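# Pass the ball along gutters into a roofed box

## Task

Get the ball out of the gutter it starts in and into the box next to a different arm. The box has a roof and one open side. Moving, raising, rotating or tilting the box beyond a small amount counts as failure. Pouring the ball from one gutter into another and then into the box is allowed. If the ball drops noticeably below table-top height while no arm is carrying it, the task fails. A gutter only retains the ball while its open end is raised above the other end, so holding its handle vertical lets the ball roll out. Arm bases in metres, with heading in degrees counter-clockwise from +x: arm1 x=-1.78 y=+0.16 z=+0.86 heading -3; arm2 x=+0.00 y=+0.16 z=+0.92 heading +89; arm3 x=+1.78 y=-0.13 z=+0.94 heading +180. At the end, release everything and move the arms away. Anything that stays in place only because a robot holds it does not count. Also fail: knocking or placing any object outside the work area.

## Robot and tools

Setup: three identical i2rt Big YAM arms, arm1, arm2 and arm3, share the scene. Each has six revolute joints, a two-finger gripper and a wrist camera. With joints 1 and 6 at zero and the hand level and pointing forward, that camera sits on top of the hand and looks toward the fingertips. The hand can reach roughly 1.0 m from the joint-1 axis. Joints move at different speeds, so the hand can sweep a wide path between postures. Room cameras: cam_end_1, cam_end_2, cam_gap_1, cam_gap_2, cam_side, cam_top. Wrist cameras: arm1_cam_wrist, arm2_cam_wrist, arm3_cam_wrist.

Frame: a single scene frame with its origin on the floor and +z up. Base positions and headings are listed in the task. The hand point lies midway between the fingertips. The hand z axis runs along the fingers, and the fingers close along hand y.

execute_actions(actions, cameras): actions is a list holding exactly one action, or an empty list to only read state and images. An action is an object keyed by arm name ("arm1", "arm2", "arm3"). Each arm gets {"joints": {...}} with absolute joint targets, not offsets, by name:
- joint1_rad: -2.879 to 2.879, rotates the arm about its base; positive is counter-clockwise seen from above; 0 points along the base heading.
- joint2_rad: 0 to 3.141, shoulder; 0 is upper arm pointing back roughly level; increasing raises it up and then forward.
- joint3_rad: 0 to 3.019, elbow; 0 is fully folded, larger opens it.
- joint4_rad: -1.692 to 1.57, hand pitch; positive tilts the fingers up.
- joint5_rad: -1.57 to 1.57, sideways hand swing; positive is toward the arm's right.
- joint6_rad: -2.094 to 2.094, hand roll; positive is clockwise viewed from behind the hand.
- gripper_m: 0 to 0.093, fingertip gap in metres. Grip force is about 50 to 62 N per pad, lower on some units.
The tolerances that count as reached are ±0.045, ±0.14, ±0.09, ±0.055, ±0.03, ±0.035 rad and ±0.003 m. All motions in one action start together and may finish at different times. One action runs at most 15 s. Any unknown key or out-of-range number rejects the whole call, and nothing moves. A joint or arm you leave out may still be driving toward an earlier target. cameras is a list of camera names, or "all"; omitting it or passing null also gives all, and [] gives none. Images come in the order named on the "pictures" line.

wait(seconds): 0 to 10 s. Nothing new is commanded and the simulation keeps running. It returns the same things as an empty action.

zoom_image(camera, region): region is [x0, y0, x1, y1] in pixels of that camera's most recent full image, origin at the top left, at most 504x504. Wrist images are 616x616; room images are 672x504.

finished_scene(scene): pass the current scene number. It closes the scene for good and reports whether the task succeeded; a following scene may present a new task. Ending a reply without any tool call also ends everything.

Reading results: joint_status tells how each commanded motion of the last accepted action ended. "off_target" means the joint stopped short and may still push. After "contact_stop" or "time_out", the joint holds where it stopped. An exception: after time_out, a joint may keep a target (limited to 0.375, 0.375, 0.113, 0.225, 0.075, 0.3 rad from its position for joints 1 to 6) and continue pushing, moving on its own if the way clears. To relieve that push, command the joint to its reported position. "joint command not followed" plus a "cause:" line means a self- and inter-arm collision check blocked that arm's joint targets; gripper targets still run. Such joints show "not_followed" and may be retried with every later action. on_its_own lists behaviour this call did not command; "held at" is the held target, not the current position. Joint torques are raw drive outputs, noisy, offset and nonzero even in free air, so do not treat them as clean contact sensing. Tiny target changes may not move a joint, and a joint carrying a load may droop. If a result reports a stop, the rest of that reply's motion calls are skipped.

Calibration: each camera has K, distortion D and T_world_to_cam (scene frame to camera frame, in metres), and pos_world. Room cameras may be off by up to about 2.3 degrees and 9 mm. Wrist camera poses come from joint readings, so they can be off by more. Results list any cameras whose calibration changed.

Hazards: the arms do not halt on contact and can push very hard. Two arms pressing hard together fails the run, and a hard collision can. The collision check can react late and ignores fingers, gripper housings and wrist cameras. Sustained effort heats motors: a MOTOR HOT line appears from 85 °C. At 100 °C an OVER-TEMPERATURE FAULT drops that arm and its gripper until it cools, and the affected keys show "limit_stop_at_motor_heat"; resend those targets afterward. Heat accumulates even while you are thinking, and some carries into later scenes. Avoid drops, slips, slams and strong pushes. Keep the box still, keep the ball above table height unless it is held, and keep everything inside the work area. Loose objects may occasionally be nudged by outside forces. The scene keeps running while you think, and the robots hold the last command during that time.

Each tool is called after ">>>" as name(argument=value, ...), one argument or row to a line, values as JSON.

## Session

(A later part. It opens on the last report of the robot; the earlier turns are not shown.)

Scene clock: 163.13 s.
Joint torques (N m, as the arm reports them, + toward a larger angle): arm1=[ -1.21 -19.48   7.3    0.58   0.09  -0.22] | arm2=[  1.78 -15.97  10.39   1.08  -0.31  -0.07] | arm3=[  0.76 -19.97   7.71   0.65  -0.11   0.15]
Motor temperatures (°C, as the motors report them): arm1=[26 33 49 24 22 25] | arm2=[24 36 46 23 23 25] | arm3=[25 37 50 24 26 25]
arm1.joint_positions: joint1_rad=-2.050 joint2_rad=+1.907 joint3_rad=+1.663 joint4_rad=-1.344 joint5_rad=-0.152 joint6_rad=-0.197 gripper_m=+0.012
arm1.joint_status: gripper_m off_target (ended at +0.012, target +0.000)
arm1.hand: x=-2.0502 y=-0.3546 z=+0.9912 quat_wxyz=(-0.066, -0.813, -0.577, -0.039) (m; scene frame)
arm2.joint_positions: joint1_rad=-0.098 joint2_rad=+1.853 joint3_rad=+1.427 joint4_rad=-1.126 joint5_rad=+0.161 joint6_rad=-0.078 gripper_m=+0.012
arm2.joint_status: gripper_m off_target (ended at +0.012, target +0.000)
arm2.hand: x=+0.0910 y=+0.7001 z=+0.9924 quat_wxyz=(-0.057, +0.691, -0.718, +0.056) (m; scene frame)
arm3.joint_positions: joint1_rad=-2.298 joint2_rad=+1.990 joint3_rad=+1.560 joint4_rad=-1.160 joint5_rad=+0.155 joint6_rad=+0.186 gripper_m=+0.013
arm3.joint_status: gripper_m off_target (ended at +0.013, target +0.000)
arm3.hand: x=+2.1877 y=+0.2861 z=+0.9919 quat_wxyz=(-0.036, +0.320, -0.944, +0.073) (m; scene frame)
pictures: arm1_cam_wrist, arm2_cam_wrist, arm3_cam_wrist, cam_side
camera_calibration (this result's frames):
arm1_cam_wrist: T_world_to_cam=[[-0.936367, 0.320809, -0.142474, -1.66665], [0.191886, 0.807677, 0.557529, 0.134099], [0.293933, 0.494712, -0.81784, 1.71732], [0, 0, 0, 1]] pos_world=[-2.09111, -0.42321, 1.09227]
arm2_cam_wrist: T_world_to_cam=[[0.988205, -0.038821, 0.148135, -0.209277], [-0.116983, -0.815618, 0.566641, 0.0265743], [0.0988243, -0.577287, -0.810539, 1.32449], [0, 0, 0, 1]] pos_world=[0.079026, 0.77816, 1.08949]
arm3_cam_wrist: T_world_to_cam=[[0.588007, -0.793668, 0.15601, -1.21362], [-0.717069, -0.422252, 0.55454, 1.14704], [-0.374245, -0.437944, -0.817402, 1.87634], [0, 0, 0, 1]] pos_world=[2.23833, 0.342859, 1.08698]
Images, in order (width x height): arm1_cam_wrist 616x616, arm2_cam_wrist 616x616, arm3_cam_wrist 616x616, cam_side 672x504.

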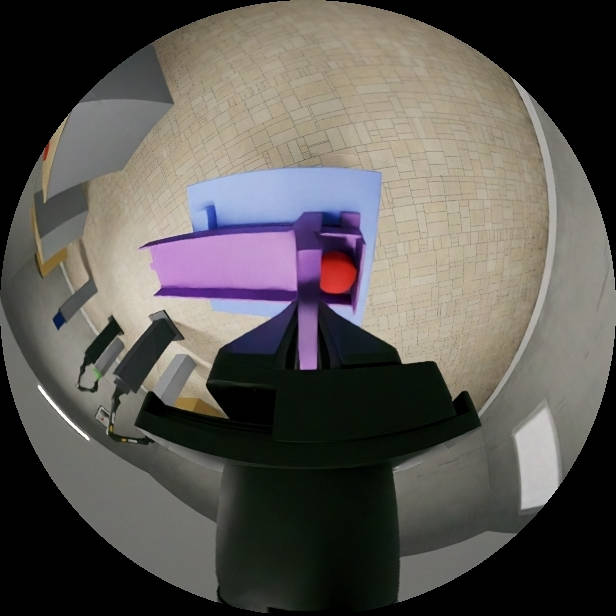

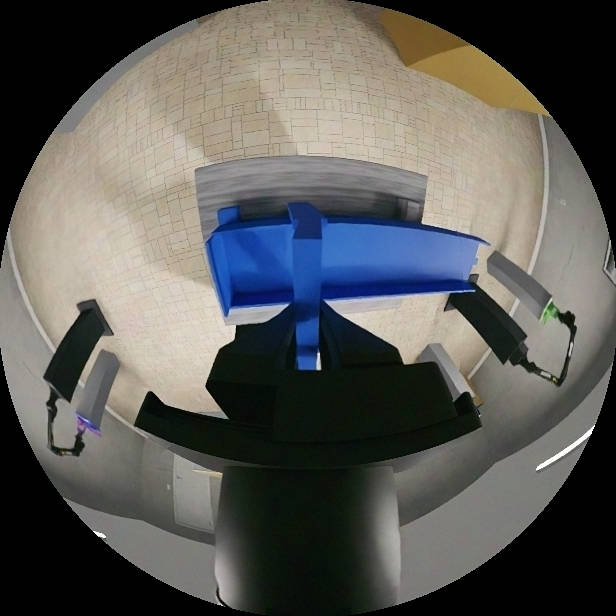

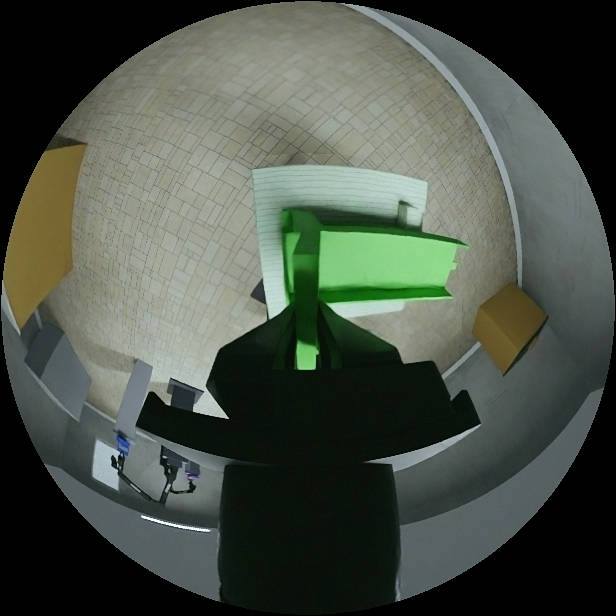

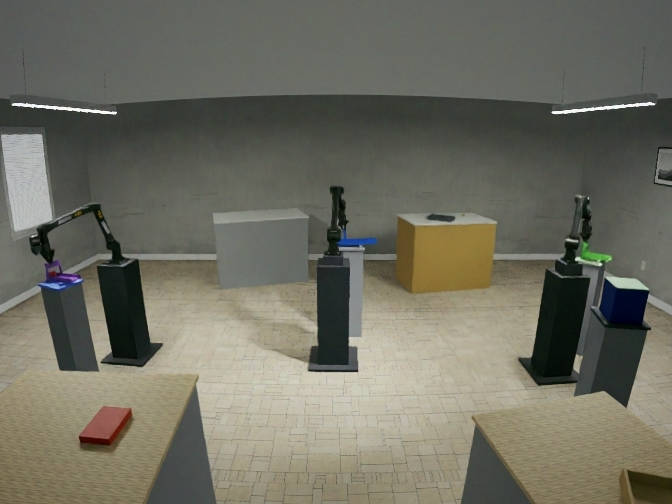

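>>> execute_actions(
  actions=[
    {"arm1":{"joints":{"joint2_rad":1.75,"joint3_rad":1.70,"joint4_rad":-1.40,"joint5_rad":-0.35,"gripper_m":0.0}},"arm2":{"joints":{"joint2_rad":1.65,"joint3_rad":1.45,"joint4_rad":-1.25,"gripper_m":0.0}},"arm3":{"joints":{"joint2_rad":1.78,"joint3_rad":1.58,"joint4_rad":-1.3,"gripper_m":0.0}}},
  ],
  cameras=["arm1_cam_wrist","cam_side","cam_end_1"],
)

Scene clock: 227.17 s.
Joint torques (N m, as the arm reports them, + toward a larger angle): arm1=[ -1.01 -18.99  10.69  -0.13  -0.56  -0.21] | arm2=[  1.98 -13.48  12.57   0.02   0.12  -0.06] | arm3=[ -0.21 -18.83   9.42  -0.19   0.27   0.1 ]
Motor temperatures (°C, as the motors report them): arm1=[26 33 45 24 22 25] | arm2=[24 36 45 23 23 25] | arm3=[25 36 48 24 26 25]
arm1.joint_positions: joint1_rad=-2.054 joint2_rad=+1.748 joint3_rad=+1.663 joint4_rad=-1.389 joint5_rad=-0.344 joint6_rad=-0.199 gripper_m=+0.012
arm1.joint_status: gripper_m off_target (ended at +0.012, target +0.000); the others done
arm1.hand: x=-2.0156 y=-0.3538 z=+1.0859 quat_wxyz=(-0.175, -0.798, -0.576, -0.026) (m; scene frame)
arm2.joint_positions: joint1_rad=-0.098 joint2_rad=+1.640 joint3_rad=+1.427 joint4_rad=-1.236 joint5_rad=+0.146 joint6_rad=-0.080 gripper_m=+0.011
arm2.joint_status: gripper_m off_target (ended at +0.011, target +0.000); the others done
arm2.hand: x=+0.0855 y=+0.6745 z=+1.0993 quat_wxyz=(-0.092, +0.688, -0.720, +0.018) (m; scene frame)
arm3.joint_positions: joint1_rad=-2.298 joint2_rad=+1.777 joint3_rad=+1.560 joint4_rad=-1.292 joint5_rad=+0.145 joint6_rad=+0.186 gripper_m=+0.012
arm3.joint_status: gripper_m off_target (ended at +0.012, target +0.000); the others done
arm3.hand: x=+2.1674 y=+0.2672 z=+1.1073 quat_wxyz=(-0.069, +0.317, -0.945, +0.049) (m; scene frame)
pictures: arm1_cam_wrist, cam_end_1, cam_side
camera_calibration (this result's frames):
arm1_cam_wrist: T_world_to_cam=[[-0.914001, 0.272751, -0.300348, -1.42155], [0.135825, 0.903292, 0.406959, 0.158285], [0.3823, 0.331166, -0.862656, 1.95314], [0, 0, 0, 1]] pos_world=[-2.06748, -0.402065, 1.19352]
Images, in order (width x height): arm1_cam_wrist 616x616, cam_end_1 672x504, cam_side 672x504.

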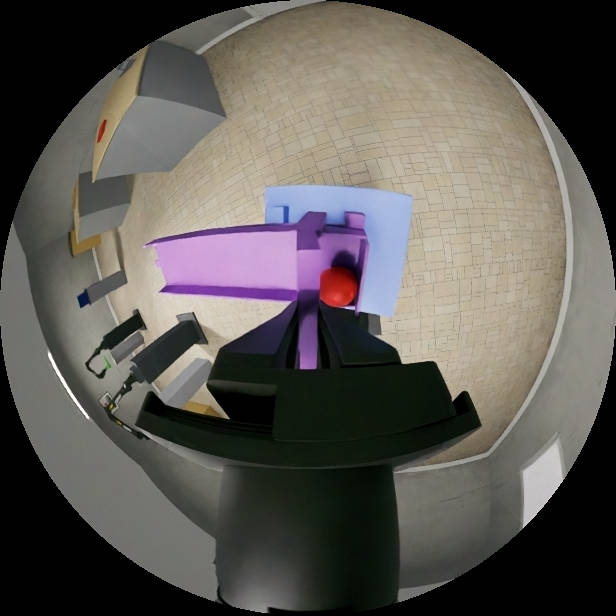

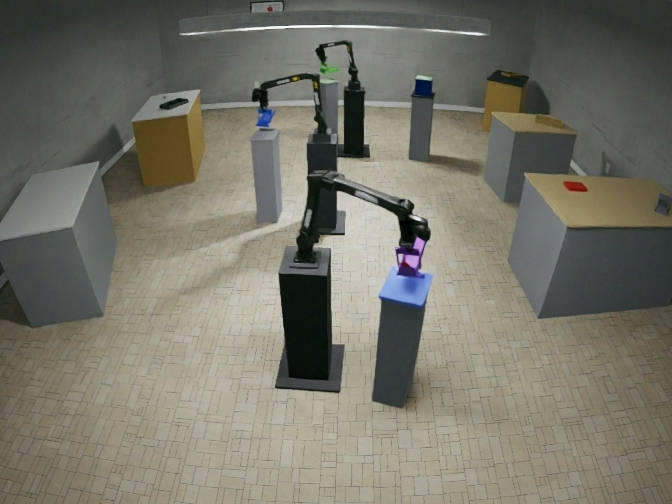

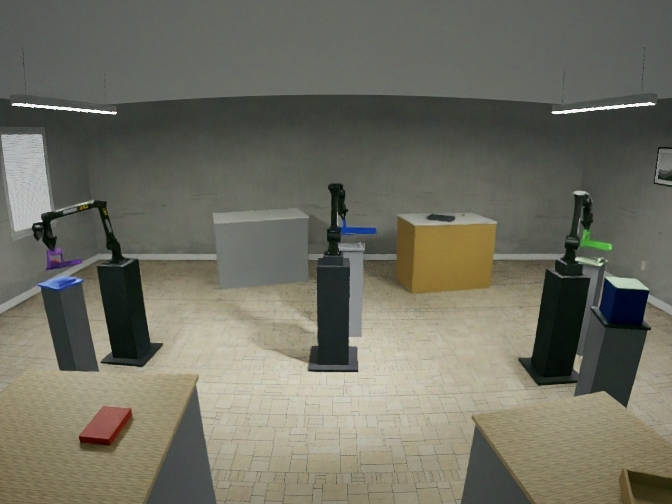

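>>> execute_actions(
  actions=[
    {"arm1":{"joints":{"joint2_rad":1.5,"joint3_rad":1.68,"joint4_rad":-1.2,"joint5_rad":-0.35,"gripper_m":0.0}},"arm2":{"joints":{"joint1_rad":1.588,"joint3_rad":1.65,"joint4_rad":-1.25,"joint5_rad":0,"joint6_rad":-1.571,"gripper_m":0.0}},"arm3":{"joints":{"joint1_rad":-0.158,"joint2_rad":1.5,"joint3_rad":1.6,"joint4_rad":-1.3,"joint5_rad":0,"joint6_rad":-1.565,"gripper_m":0.0}}},
  ],
  cameras=["arm1_cam_wrist","cam_side"],
)

>>> execute_actions(
  actions=[
    {"arm1":{"joints":{"joint1_rad":0.051,"joint6_rad":1.571,"gripper_m":0.0}},"arm2":{"joints":{"joint2_rad":2.0,"joint3_rad":1.95,"joint4_rad":-1.1,"gripper_m":0.0}},"arm3":{"joints":{"gripper_m":0.0}}},
  ],
  cameras=["arm1_cam_wrist","cam_side","cam_gap_1"],
)

Scene clock: 252.43 s.
Joint torques (N m, as the arm reports them, + toward a larger angle): arm1=[ -1.01 -16.43   9.62   1.68  -0.45  -0.2 ] | arm2=[  1.7  -16.59  13.94   0.56  -0.07  -0.06] | arm3=[  0.06 -18.72  10.88   0.69   0.06   0.  ]
Motor temperatures (°C, as the motors report them): arm1=[26 33 51 24 23 25] | arm2=[24 36 47 23 23 25] | arm3=[25 36 50 24 26 25]
arm1.joint_positions: joint1_rad=-2.054 joint2_rad=+1.511 joint3_rad=+1.663 joint4_rad=-1.222 joint5_rad=-0.345 joint6_rad=-0.200 gripper_m=+0.012
arm1.joint_status: gripper_m off_target (ended at +0.012, target +0.000); the others done
arm1.hand: x=-2.0149 y=-0.3530 z=+1.2253 quat_wxyz=(-0.251, -0.753, -0.588, +0.155) (m; scene frame)
arm2.joint_positions: joint1_rad=+1.594 joint2_rad=+1.660 joint3_rad=+1.619 joint4_rad=-1.243 joint5_rad=-0.003 joint6_rad=-1.563 gripper_m=+0.011
arm2.joint_status: gripper_m off_target (ended at +0.011, target +0.000); the others done
arm2.hand: x=-0.5742 y=+0.1595 z=+1.1712 quat_wxyz=(-0.099, +0.701, +0.699, -0.104) (m; scene frame)
arm3.joint_positions: joint1_rad=-0.154 joint2_rad=+1.529 joint3_rad=+1.567 joint4_rad=-1.295 joint5_rad=-0.002 joint6_rad=-1.554 gripper_m=+0.012
arm3.joint_status: gripper_m off_target (ended at +0.012, target +0.000); the others done
arm3.hand: x=+1.2518 y=-0.0433 z=+1.2256 quat_wxyz=(-0.114, +0.758, +0.635, -0.097) (m; scene frame)
pictures: arm1_cam_wrist, cam_side
camera_calibration (this result's frames):
arm1_cam_wrist: T_world_to_cam=[[-0.965043, 0.185148, -0.185504, -1.65371], [0.180677, 0.982693, 0.0408744, 0.667791], [0.189861, 0.00592927, -0.981793, 1.71628], [0, 0, 0, 1]] pos_world=[-2.04241, -0.360229, 1.35096]
Images, in order (width x height): arm1_cam_wrist 616x616, cam_side 672x504.

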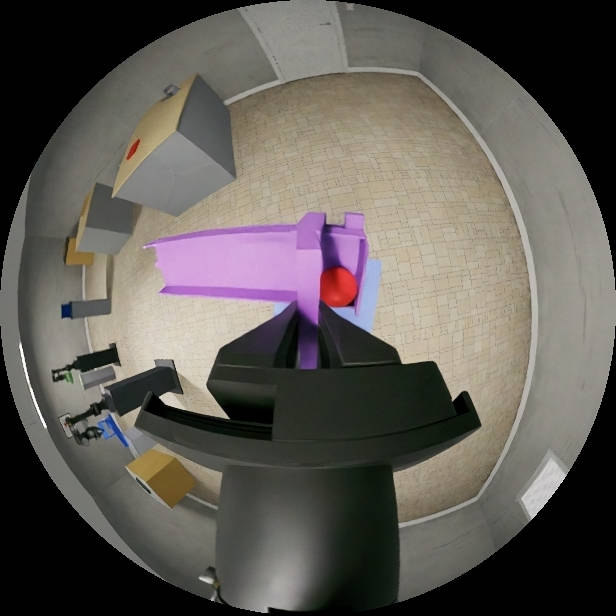

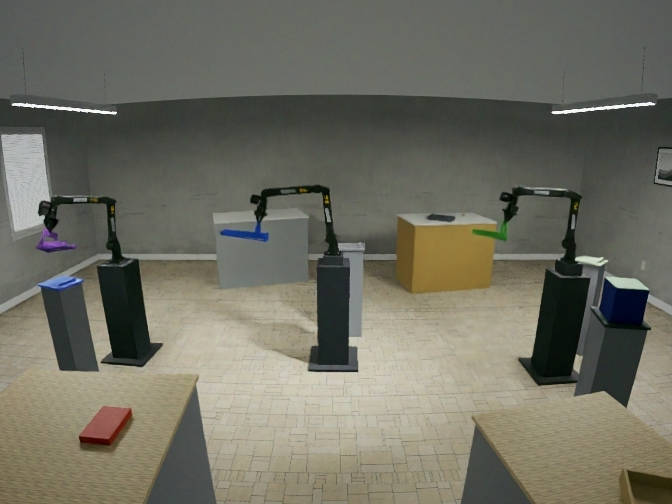

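Scene clock: 254.70 s.
Joint torques (N m, as the arm reports them, + toward a larger angle): arm1=[ -1.32 -17.72   9.58   1.31  -0.29  -0.11] | arm2=[  1.3  -23.19  16.22   1.52  -0.08  -0.06] | arm3=[  0.09 -18.93  10.61   0.49   0.05  -0.07]
Motor temperatures (°C, as the motors report them): arm1=[26 33 51 24 23 25] | arm2=[24 36 48 23 23 25] | arm3=[25 36 51 24 26 25]
arm1.joint_positions: joint1_rad=+0.060 joint2_rad=+1.523 joint3_rad=+1.663 joint4_rad=-1.214 joint5_rad=-0.347 joint6_rad=+1.563 gripper_m=+0.012
arm1.joint_status: gripper_m off_target (ended at +0.012, target +0.000); the others done
arm1.hand: x=-1.2185 y=+0.2187 z=+1.2202 quat_wxyz=(-0.053, -0.640, -0.710, -0.290) (m; scene frame)
arm2.joint_positions: joint1_rad=+1.594 joint2_rad=+2.029 joint3_rad=+1.896 joint4_rad=-1.115 joint5_rad=-0.003 joint6_rad=-1.564 gripper_m=+0.011
arm2.joint_status: gripper_m off_target (ended at +0.011, target +0.000); the others done
arm2.hand: x=-0.7065 y=+0.1586 z=+1.0771 quat_wxyz=(-0.111, +0.698, +0.697, -0.117) (m; scene frame)
arm3.joint_positions: joint1_rad=-0.154 joint2_rad=+1.529 joint3_rad=+1.567 joint4_rad=-1.295 joint5_rad=-0.002 joint6_rad=-1.554 gripper_m=+0.012
arm3.joint_status: gripper_m off_target (ended at +0.012, target +0.000)
arm3.hand: x=+1.2518 y=-0.0433 z=+1.2256 quat_wxyz=(-0.114, +0.758, +0.635, -0.097) (m; scene frame)
pictures: arm1_cam_wrist, cam_gap_1, cam_side
camera_calibration (this result's frames):
arm1_cam_wrist: T_world_to_cam=[[-0.881067, -0.0217126, -0.472493, -0.494192], [-0.398656, 0.571686, 0.717111, -1.47888], [0.254547, 0.820185, -0.51235, 0.884637], [0, 0, 0, 1]] pos_world=[-1.25016, 0.109159, 1.28026]
Images, in order (width x height): arm1_cam_wrist 616x616, cam_gap_1 672x504, cam_side 672x504.

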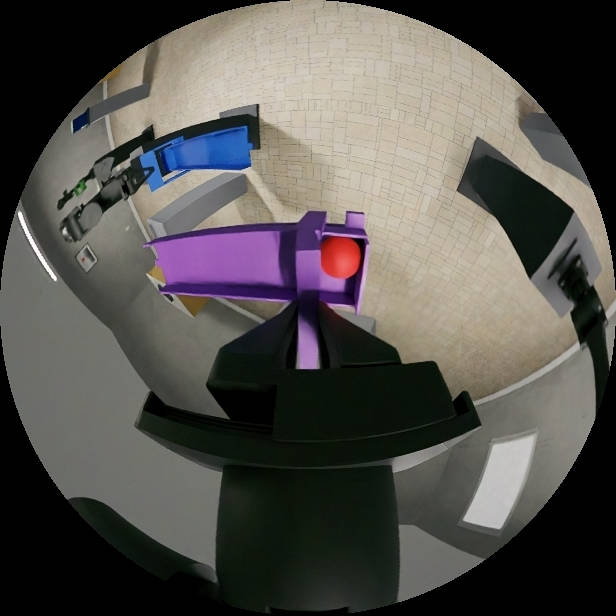

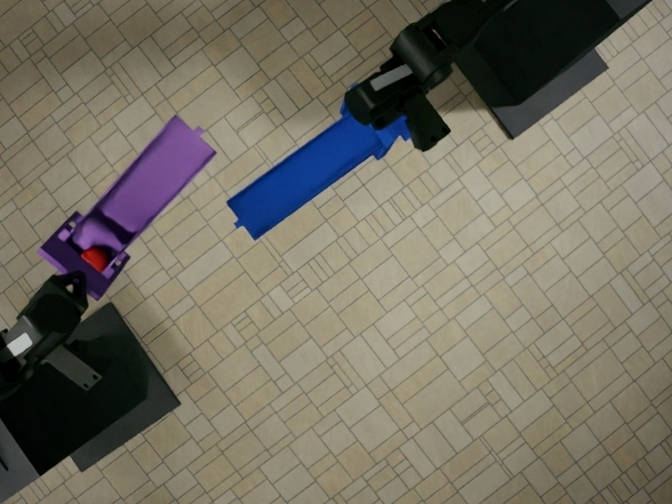

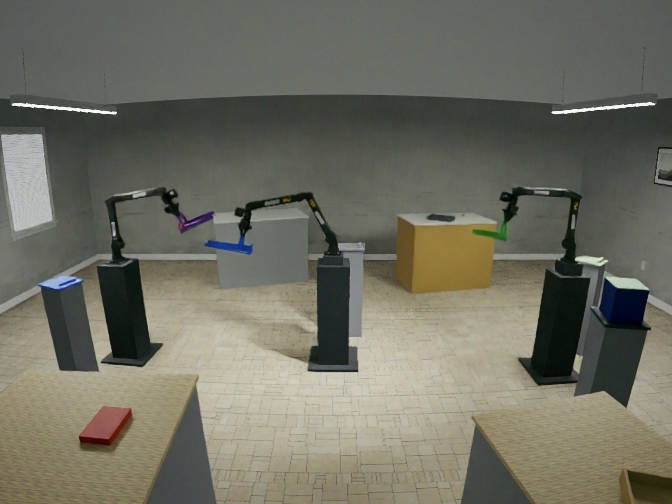

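>>> execute_actions(
  actions=[],
)

Scene clock: 279.30 s.
Joint torques (N m, as the arm reports them, + toward a larger angle): arm1=[ -1.29 -17.72   9.55   1.33  -0.29  -0.11] | arm2=[  1.33 -23.6   16.17   1.49  -0.08  -0.05] | arm3=[ -0.75 -18.58  10.86   0.65   0.01  -0.02]
Motor temperatures (°C, as the motors report them): arm1=[26 32 51 24 23 25] | arm2=[24 40 52 23 23 25] | arm3=[25 36 53 24 26 25]
arm1.joint_positions: joint1_rad=+0.060 joint2_rad=+1.523 joint3_rad=+1.663 joint4_rad=-1.214 joint5_rad=-0.347 joint6_rad=+1.564 gripper_m=+0.012
arm1.joint_status: gripper_m off_target (ended at +0.012, target +0.000); the others done
arm1.hand: x=-1.2185 y=+0.2187 z=+1.2202 quat_wxyz=(-0.053, -0.640, -0.710, -0.290) (m; scene frame)
arm2.joint_positions: joint1_rad=+1.594 joint2_rad=+2.029 joint3_rad=+1.896 joint4_rad=-1.115 joint5_rad=-0.003 joint6_rad=-1.564 gripper_m=+0.011
arm2.joint_status: gripper_m off_target (ended at +0.011, target +0.000); the others done
arm2.hand: x=-0.7065 y=+0.1586 z=+1.0771 quat_wxyz=(-0.111, +0.698, +0.697, -0.117) (m; scene frame)
arm3.joint_positions: joint1_rad=-0.154 joint2_rad=+1.529 joint3_rad=+1.567 joint4_rad=-1.295 joint5_rad=-0.002 joint6_rad=-1.554 gripper_m=+0.012
arm3.joint_status: gripper_m off_target (ended at +0.012, target +0.000)
arm3.hand: x=+1.2518 y=-0.0433 z=+1.2256 quat_wxyz=(-0.114, +0.758, +0.635, -0.097) (m; scene frame)
pictures: arm1_cam_wrist, arm2_cam_wrist, arm3_cam_wrist, cam_end_1, cam_end_2, cam_gap_1, cam_gap_2, cam_side, cam_top
camera_calibration (this result's frames):
arm1_cam_wrist: T_world_to_cam=[[-0.881204, -0.0209963, -0.472269, -0.494789], [-0.398107, 0.571694, 0.71741, -1.47858], [0.25493, 0.820198, -0.512138, 0.884842], [0, 0, 0, 1]] pos_world=[-1.25022, 0.109158, 1.28023]
arm2_cam_wrist: T_world_to_cam=[[-0.95166, 0.00255677, 0.307144, -1.00314], [0.177249, 0.821239, 0.542355, -0.581944], [-0.250852, 0.570579, -0.781993, 0.699512], [0, 0, 0, 1]] pos_world=[-0.676026, 0.0813531, 1.17074]
arm3_cam_wrist: T_world_to_cam=[[-0.939428, 0.180331, 0.291472, 0.827049], [0.318695, 0.772526, 0.549215, -1.03101], [-0.126129, 0.608838, -0.783203, 1.2657], [0, 0, 0, 1]] pos_world=[1.26517, -0.123271, 1.31649]
Images, in order (width x height): arm1_cam_wrist 616x616, arm2_cam_wrist 616x616, arm3_cam_wrist 616x616, cam_end_1 672x504, cam_end_2 672x504, cam_gap_1 672x504, cam_gap_2 672x504, cam_side 672x504, cam_top 672x504.

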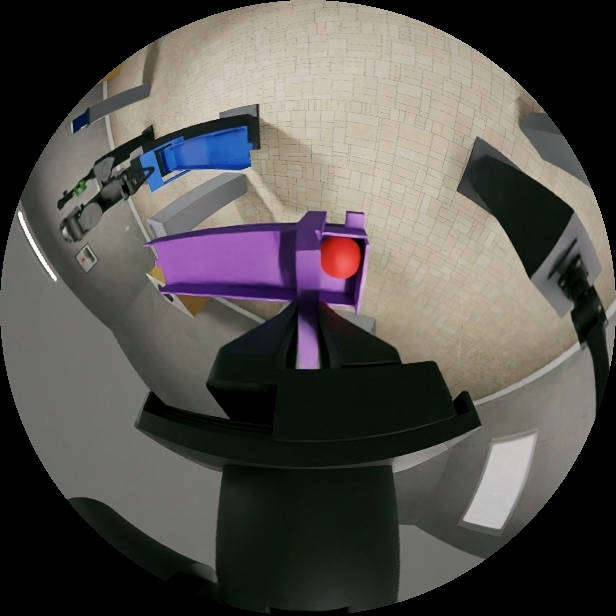

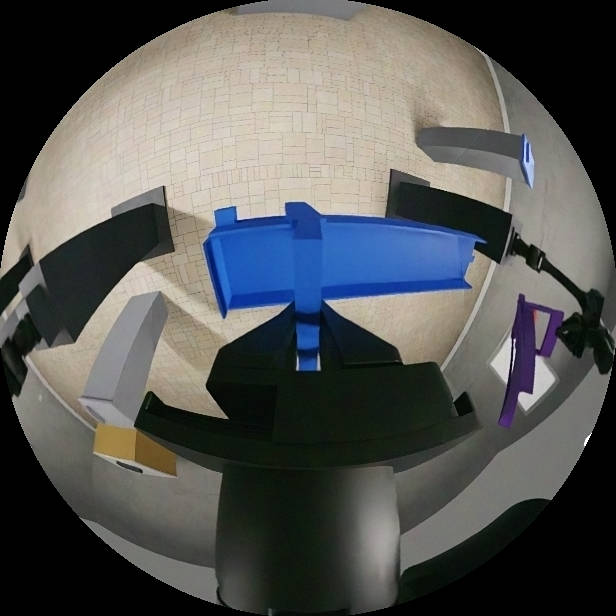

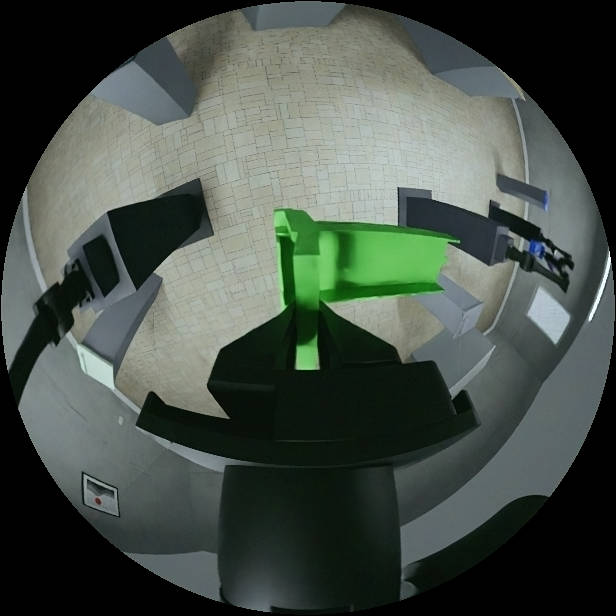

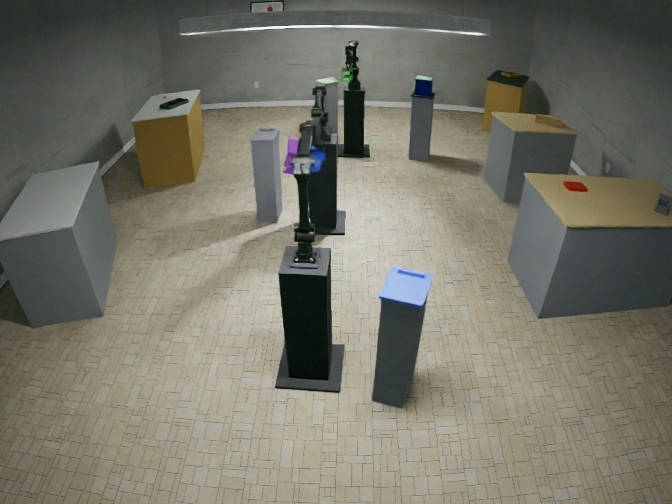

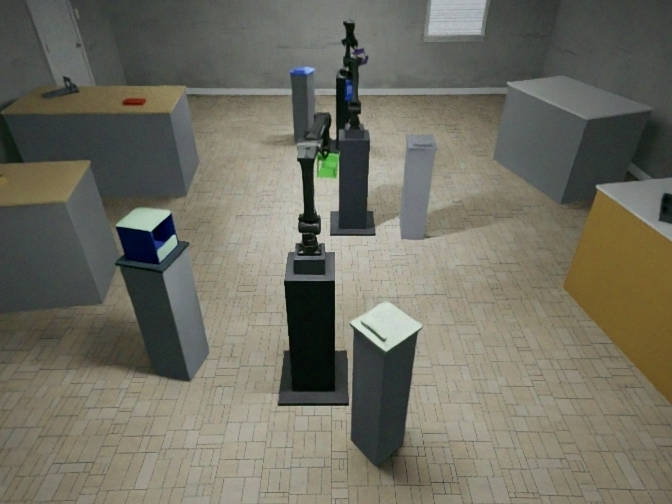

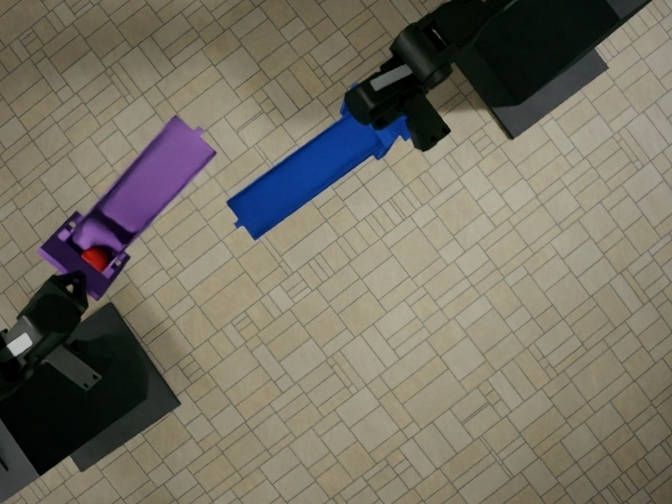

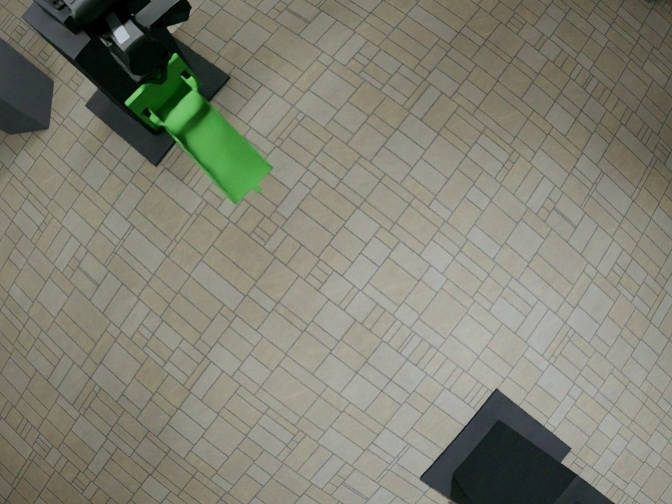

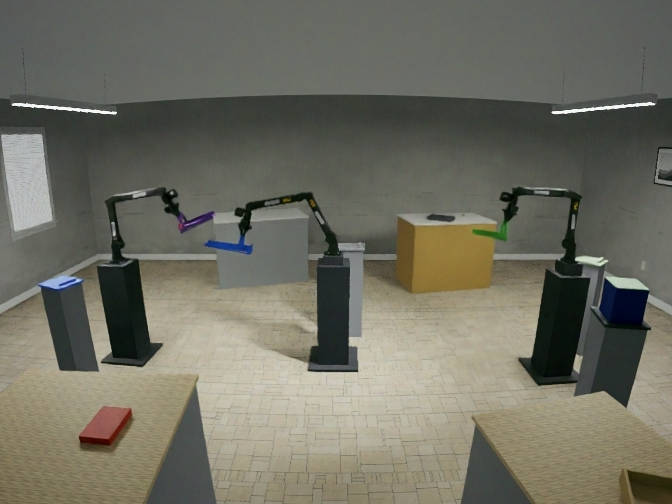

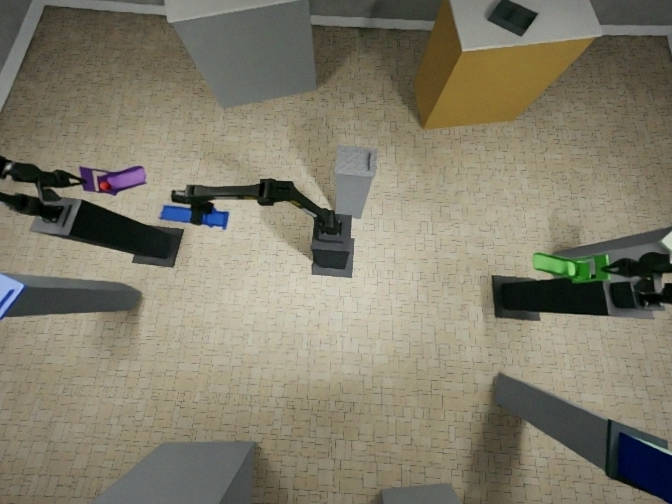

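>>> execute_actions(
  actions=[
    {"arm1":{"joints":{"joint1_rad":0.051,"joint3_rad":1.99,"joint5_rad":0.0,"gripper_m":0.0}},"arm2":{"joints":{"joint2_rad":2.28,"joint3_rad":2.10,"joint4_rad":-0.994,"gripper_m":0.0}}},
  ],
  cameras=["cam_side","cam_gap_1"],
)

Scene clock: 301.77 s.
Joint torques (N m, as the arm reports them, + toward a larger angle): arm1=[ -1.24 -15.    12.11   1.73   0.13  -0.15] | arm2=[  1.29 -27.28  13.59   1.42  -0.08  -0.06] | arm3=[ -0.53 -18.03  11.06   0.49   0.05  -0.02]
Motor temperatures (°C, as the motors report them): arm1=[26 32 52 24 23 25] | arm2=[24 41 53 23 23 25] | arm3=[25 36 54 24 26 25]
arm1.joint_positions: joint1_rad=+0.059 joint2_rad=+1.504 joint3_rad=+1.935 joint4_rad=-1.214 joint5_rad=-0.002 joint6_rad=+1.565 gripper_m=+0.011
arm1.joint_status: gripper_m off_target (ended at +0.011, target +0.000); the others done
arm1.hand: x=-1.1943 y=+0.1600 z=+1.3606 quat_wxyz=(-0.270, -0.649, -0.657, -0.272) (m; scene frame)
arm2.joint_positions: joint1_rad=+1.594 joint2_rad=+2.313 joint3_rad=+2.070 joint4_rad=-1.007 joint5_rad=-0.003 joint6_rad=-1.564 gripper_m=+0.011
arm2.joint_status: gripper_m off_target (ended at +0.011, target +0.000); the others done
arm2.hand: x=-0.7760 y=+0.1579 z=+0.9592 quat_wxyz=(-0.111, +0.698, +0.698, -0.116) (m; scene frame)
arm3.joint_positions: joint1_rad=-0.154 joint2_rad=+1.529 joint3_rad=+1.567 joint4_rad=-1.295 joint5_rad=-0.002 joint6_rad=-1.554 gripper_m=+0.012
arm3.joint_status: not commanded
arm3.hand: x=+1.2518 y=-0.0433 z=+1.2256 quat_wxyz=(-0.114, +0.758, +0.635, -0.097) (m; scene frame)
pictures: cam_gap_1, cam_side
Images, in order (width x height): cam_gap_1 672x504, cam_side 672x504.

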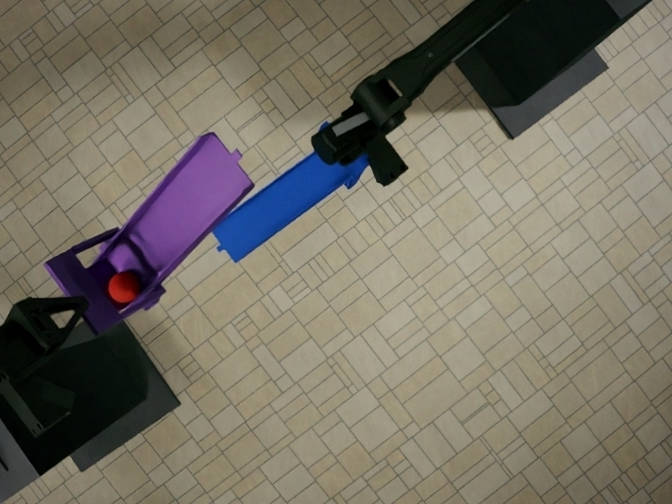

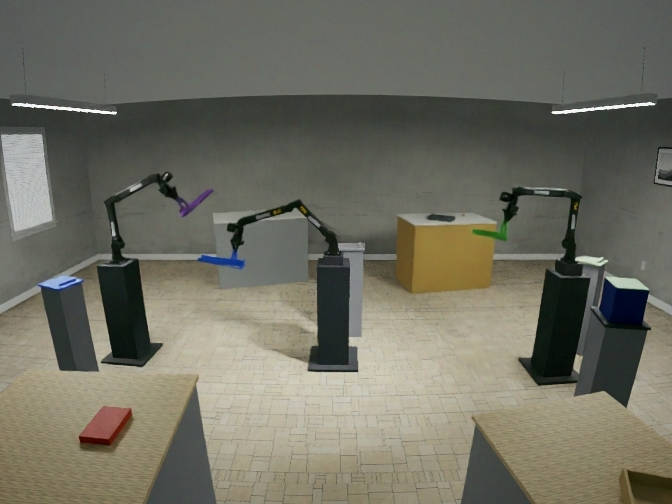

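>>> execute_actions(
  actions=[
    {"arm1":{"joints":{"joint2_rad":1.93,"joint3_rad":1.99,"gripper_m":0.0}},"arm2":{"joints":{"gripper_m":0.0}}},
  ],
  cameras=["cam_side","cam_gap_1"],
)

>>> zoom_image(
  camera="cam_side",
  region=[140, 180, 300, 300],
)

Scene clock: 311.43 s.
Joint torques (N m, as the arm reports them, + toward a larger angle): arm1=[ -1.3  -20.85  11.29   1.87   0.12  -0.11] | arm2=[  1.7  -27.12  16.27   1.64  -0.1   -0.05] | arm3=[ -0.47 -17.53  10.82   0.63   0.05  -0.02]
Motor temperatures (°C, as the motors report them): arm1=[26 32 55 24 23 25] | arm2=[24 42 52 23 23 25] | arm3=[25 36 54 24 26 25]
arm1.joint_positions: joint1_rad=+0.058 joint2_rad=+1.914 joint3_rad=+1.949 joint4_rad=-1.235 joint5_rad=-0.001 joint6_rad=+1.563 gripper_m=+0.013
arm1.joint_status: gripper_m off_target (ended at +0.013, target +0.000); the others done
arm1.hand: x=-1.0959 y=+0.1600 z=+1.1105 quat_wxyz=(-0.130, -0.690, -0.700, -0.131) (m; scene frame)
arm2.joint_positions: joint1_rad=+1.587 joint2_rad=+2.317 joint3_rad=+2.040 joint4_rad=-1.015 joint5_rad=-0.002 joint6_rad=-1.564 gripper_m=+0.011
arm2.joint_status: gripper_m off_target (ended at +0.011, target +0.000)
arm2.hand: x=-0.7638 y=+0.1633 z=+0.9426 quat_wxyz=(-0.097, +0.703, +0.697, -0.101) (m; scene frame)
arm3.joint_positions: joint1_rad=-0.154 joint2_rad=+1.529 joint3_rad=+1.567 joint4_rad=-1.295 joint5_rad=-0.002 joint6_rad=-1.554 gripper_m=+0.012
arm3.joint_status: not commanded
arm3.hand: x=+1.2518 y=-0.0433 z=+1.2256 quat_wxyz=(-0.114, +0.758, +0.635, -0.097) (m; scene frame)
pictures: cam_gap_1, cam_side
Images, in order (width x height): cam_gap_1 672x504, cam_side 672x504.

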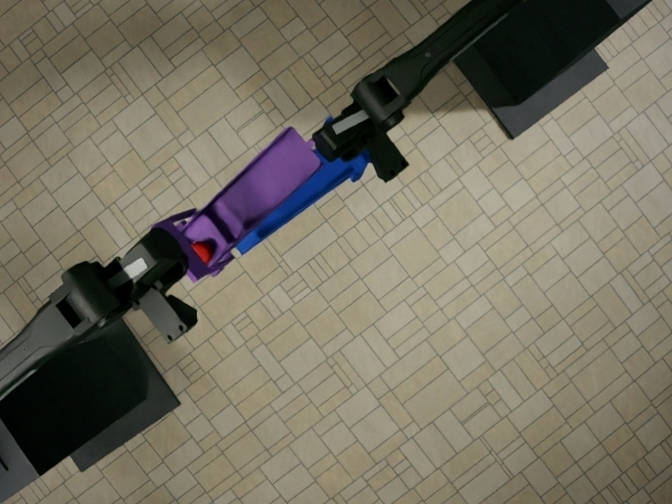

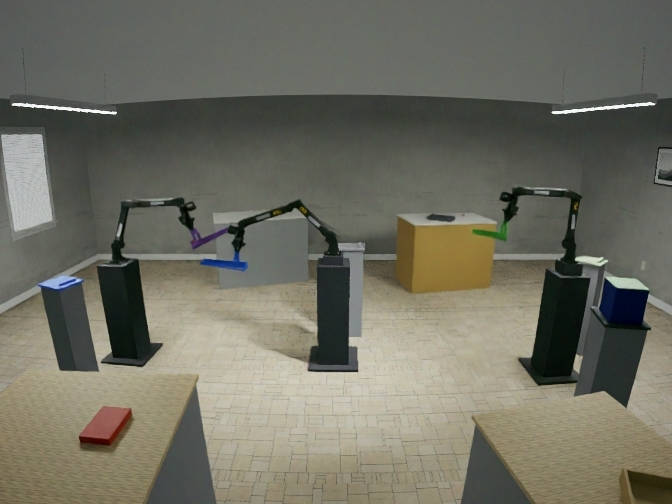

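Region (140, 180, 300, 300) of cam_side's 672x504 image, scaled by 3.150, with more detail than that image has; it fills the top 378 rows of this view, and the rest is white.

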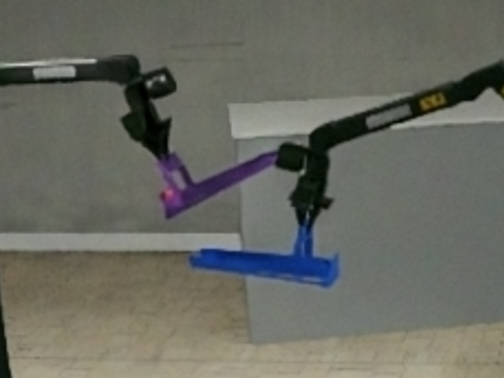

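>>> execute_actions(
  actions=[
    {"arm1":{"joints":{"joint4_rad":-1.34,"gripper_m":0.0}},"arm2":{"joints":{"gripper_m":0.0}}},
  ],
  cameras=["cam_side","cam_gap_1"],
)

>>> zoom_image(
  camera="cam_side",
  region=[140, 180, 300, 300],
)

Scene clock: 334.27 s.
Joint torques (N m, as the arm reports them, + toward a larger angle): arm1=[ -1.12 -22.74  11.12   0.19   0.09  -0.09] | arm2=[  1.81 -27.17  16.01   1.65  -0.09  -0.06] | arm3=[ -0.18 -17.93  10.85   0.86   0.04   0.01]
Motor temperatures (°C, as the motors report them): arm1=[26 33 57 25 23 25] | arm2=[24 44 54 23 23 25] | arm3=[25 36 54 24 26 25]
arm1.joint_positions: joint1_rad=+0.058 joint2_rad=+1.934 joint3_rad=+1.949 joint4_rad=-1.333 joint5_rad=-0.001 joint6_rad=+1.564 gripper_m=+0.012
arm1.joint_status: gripper_m off_target (ended at +0.012, target +0.000); the others done
arm1.hand: x=-1.1167 y=+0.1598 z=+1.0899 quat_wxyz=(-0.089, -0.697, -0.706, -0.089) (m; scene frame)
arm2.joint_positions: joint1_rad=+1.587 joint2_rad=+2.317 joint3_rad=+2.043 joint4_rad=-1.015 joint5_rad=-0.002 joint6_rad=-1.564 gripper_m=+0.011
arm2.joint_status: gripper_m off_target (ended at +0.011, target +0.000)
arm2.hand: x=-0.7649 y=+0.1633 z=+0.9440 quat_wxyz=(-0.098, +0.703, +0.697, -0.102) (m; scene frame)
arm3.joint_positions: joint1_rad=-0.154 joint2_rad=+1.529 joint3_rad=+1.567 joint4_rad=-1.295 joint5_rad=-0.002 joint6_rad=-1.554 gripper_m=+0.012
arm3.joint_status: not commanded
arm3.hand: x=+1.2518 y=-0.0433 z=+1.2256 quat_wxyz=(-0.114, +0.758, +0.635, -0.097) (m; scene frame)
pictures: cam_gap_1, cam_side
Images, in order (width x height): cam_gap_1 672x504, cam_side 672x504.

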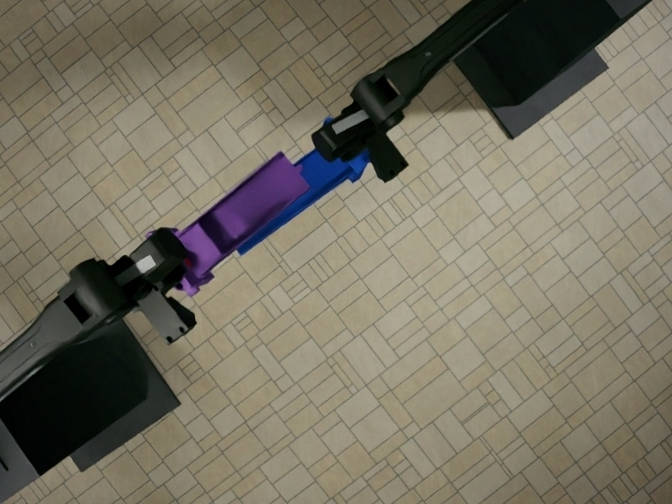

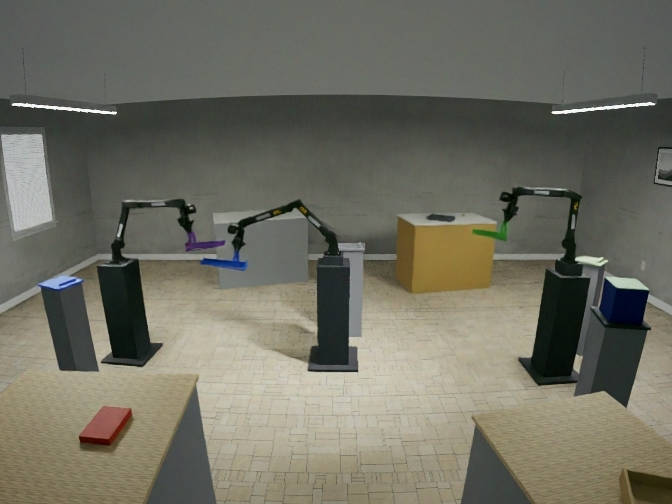

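Region (140, 180, 300, 300) of cam_side's 672x504 image, scaled by 3.150, with more detail than that image has; it fills the top 378 rows of this view, and the rest is white.

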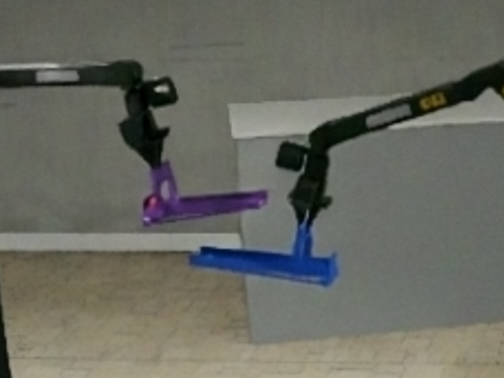

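>>> execute_actions(
  actions=[
    {"arm1":{"joints":{"joint4_rad":-1.47,"gripper_m":0.0}},"arm2":{"joints":{"gripper_m":0.0}}},
  ],
  cameras=["cam_side","cam_gap_1"],
)

>>> zoom_image(
  camera="cam_side",
  region=[140, 180, 300, 300],
)

Scene clock: 357.43 s.
Joint torques (N m, as the arm reports them, + toward a larger angle): arm1=[ -1.19 -22.6   10.92  -0.06   0.11  -0.09] | arm2=[  1.81 -27.22  16.     1.66  -0.09  -0.05] | arm3=[ -1.04 -17.61  10.88   0.4    0.04  -0.01]
Motor temperatures (°C, as the motors report them): arm1=[26 35 57 24 22 25] | arm2=[24 46 55 23 23 25] | arm3=[25 36 55 24 26 25]
arm1.joint_positions: joint1_rad=+0.058 joint2_rad=+1.934 joint3_rad=+1.949 joint4_rad=-1.461 joint5_rad=-0.001 joint6_rad=+1.564 gripper_m=+0.012
arm1.joint_status: gripper_m off_target (ended at +0.012, target +0.000); the others done
arm1.hand: x=-1.1476 y=+0.1597 z=+1.0840 quat_wxyz=(-0.044, -0.701, -0.710, -0.044) (m; scene frame)
arm2.joint_positions: joint1_rad=+1.587 joint2_rad=+2.317 joint3_rad=+2.043 joint4_rad=-1.015 joint5_rad=-0.002 joint6_rad=-1.564 gripper_m=+0.011
arm2.joint_status: gripper_m off_target (ended at +0.011, target +0.000)
arm2.hand: x=-0.7649 y=+0.1633 z=+0.9440 quat_wxyz=(-0.098, +0.703, +0.697, -0.102) (m; scene frame)
arm3.joint_positions: joint1_rad=-0.154 joint2_rad=+1.529 joint3_rad=+1.567 joint4_rad=-1.295 joint5_rad=-0.002 joint6_rad=-1.554 gripper_m=+0.012
arm3.joint_status: not commanded
arm3.hand: x=+1.2518 y=-0.0433 z=+1.2256 quat_wxyz=(-0.114, +0.758, +0.635, -0.097) (m; scene frame)
pictures: cam_gap_1, cam_side
Images, in order (width x height): cam_gap_1 672x504, cam_side 672x504.

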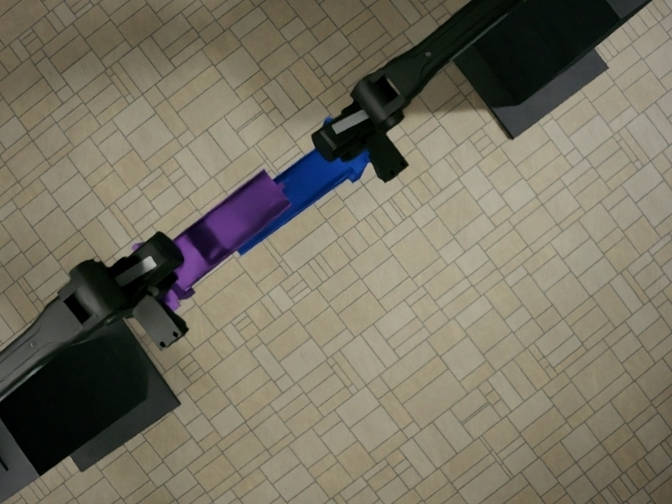

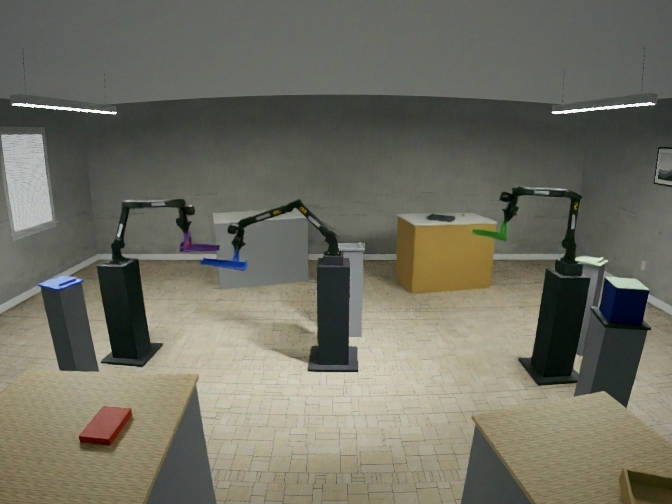

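Region (140, 180, 300, 300) of cam_side's 672x504 image, scaled by 3.150, with more detail than that image has; it fills the top 378 rows of this view, and the rest is white.

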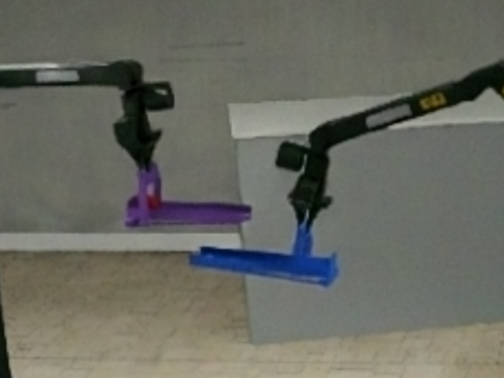

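>>> execute_actions(
  actions=[
    {"arm1":{"joints":{"joint4_rad":-1.50,"gripper_m":0.0}},"arm2":{"joints":{"gripper_m":0.0}}},
  ],
  cameras=["cam_side","cam_gap_1"],
)

>>> zoom_image(
  camera="cam_side",
  region=[140, 180, 300, 300],
)

Scene clock: 363.57 s.
Joint torques (N m, as the arm reports them, + toward a larger angle): arm1=[ -1.24 -22.58  10.9   -0.16   0.1   -0.08] | arm2=[  1.81 -27.23  15.87   1.6   -0.12  -0.04] | arm3=[ -0.36 -17.76  10.76   0.53  -0.01  -0.02]
Motor temperatures (°C, as the motors report them): arm1=[26 35 58 24 22 25] | arm2=[24 46 55 23 23 25] | arm3=[25 36 55 24 26 25]
arm1.joint_positions: joint1_rad=+0.058 joint2_rad=+1.934 joint3_rad=+1.949 joint4_rad=-1.490 joint5_rad=+0.000 joint6_rad=+1.565 gripper_m=+0.012
arm1.joint_status: gripper_m off_target (ended at +0.012, target +0.000); the others done
arm1.hand: x=-1.1547 y=+0.1596 z=+1.0832 quat_wxyz=(-0.034, -0.702, -0.711, -0.034) (m; scene frame)
arm2.joint_positions: joint1_rad=+1.587 joint2_rad=+2.316 joint3_rad=+2.044 joint4_rad=-1.013 joint5_rad=-0.001 joint6_rad=-1.565 gripper_m=+0.011
arm2.joint_status: gripper_m off_target (ended at +0.011, target +0.000)
arm2.hand: x=-0.7658 y=+0.1635 z=+0.9450 quat_wxyz=(-0.100, +0.702, +0.697, -0.103) (m; scene frame)
arm3.joint_positions: joint1_rad=-0.154 joint2_rad=+1.529 joint3_rad=+1.567 joint4_rad=-1.295 joint5_rad=-0.002 joint6_rad=-1.554 gripper_m=+0.012
arm3.joint_status: not commanded
arm3.hand: x=+1.2518 y=-0.0433 z=+1.2256 quat_wxyz=(-0.114, +0.758, +0.635, -0.097) (m; scene frame)
pictures: cam_gap_1, cam_side
Images, in order (width x height): cam_gap_1 672x504, cam_side 672x504.

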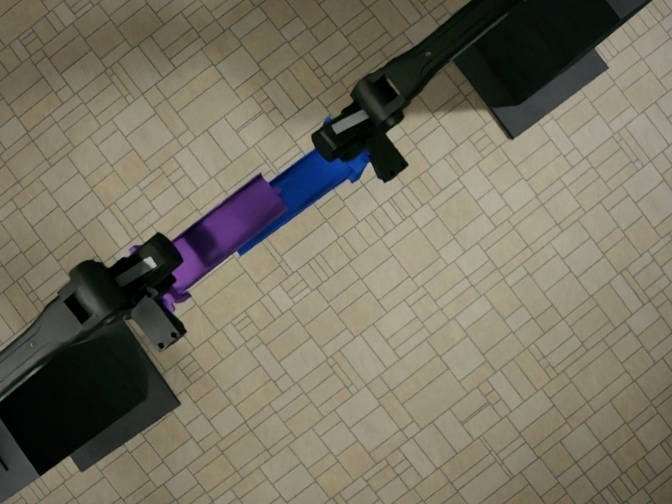

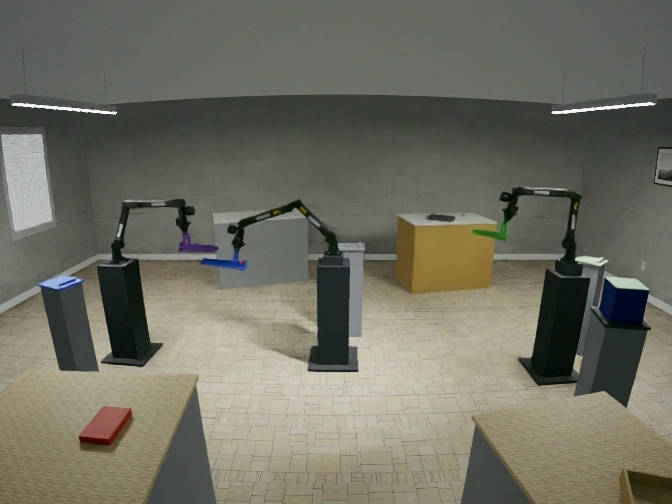

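Region (140, 180, 300, 300) of cam_side's 672x504 image, scaled by 3.150, with more detail than that image has; it fills the top 378 rows of this view, and the rest is white.

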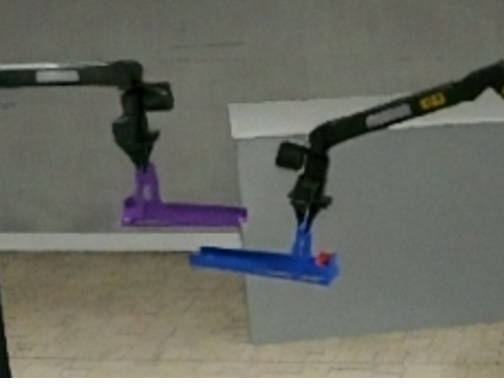

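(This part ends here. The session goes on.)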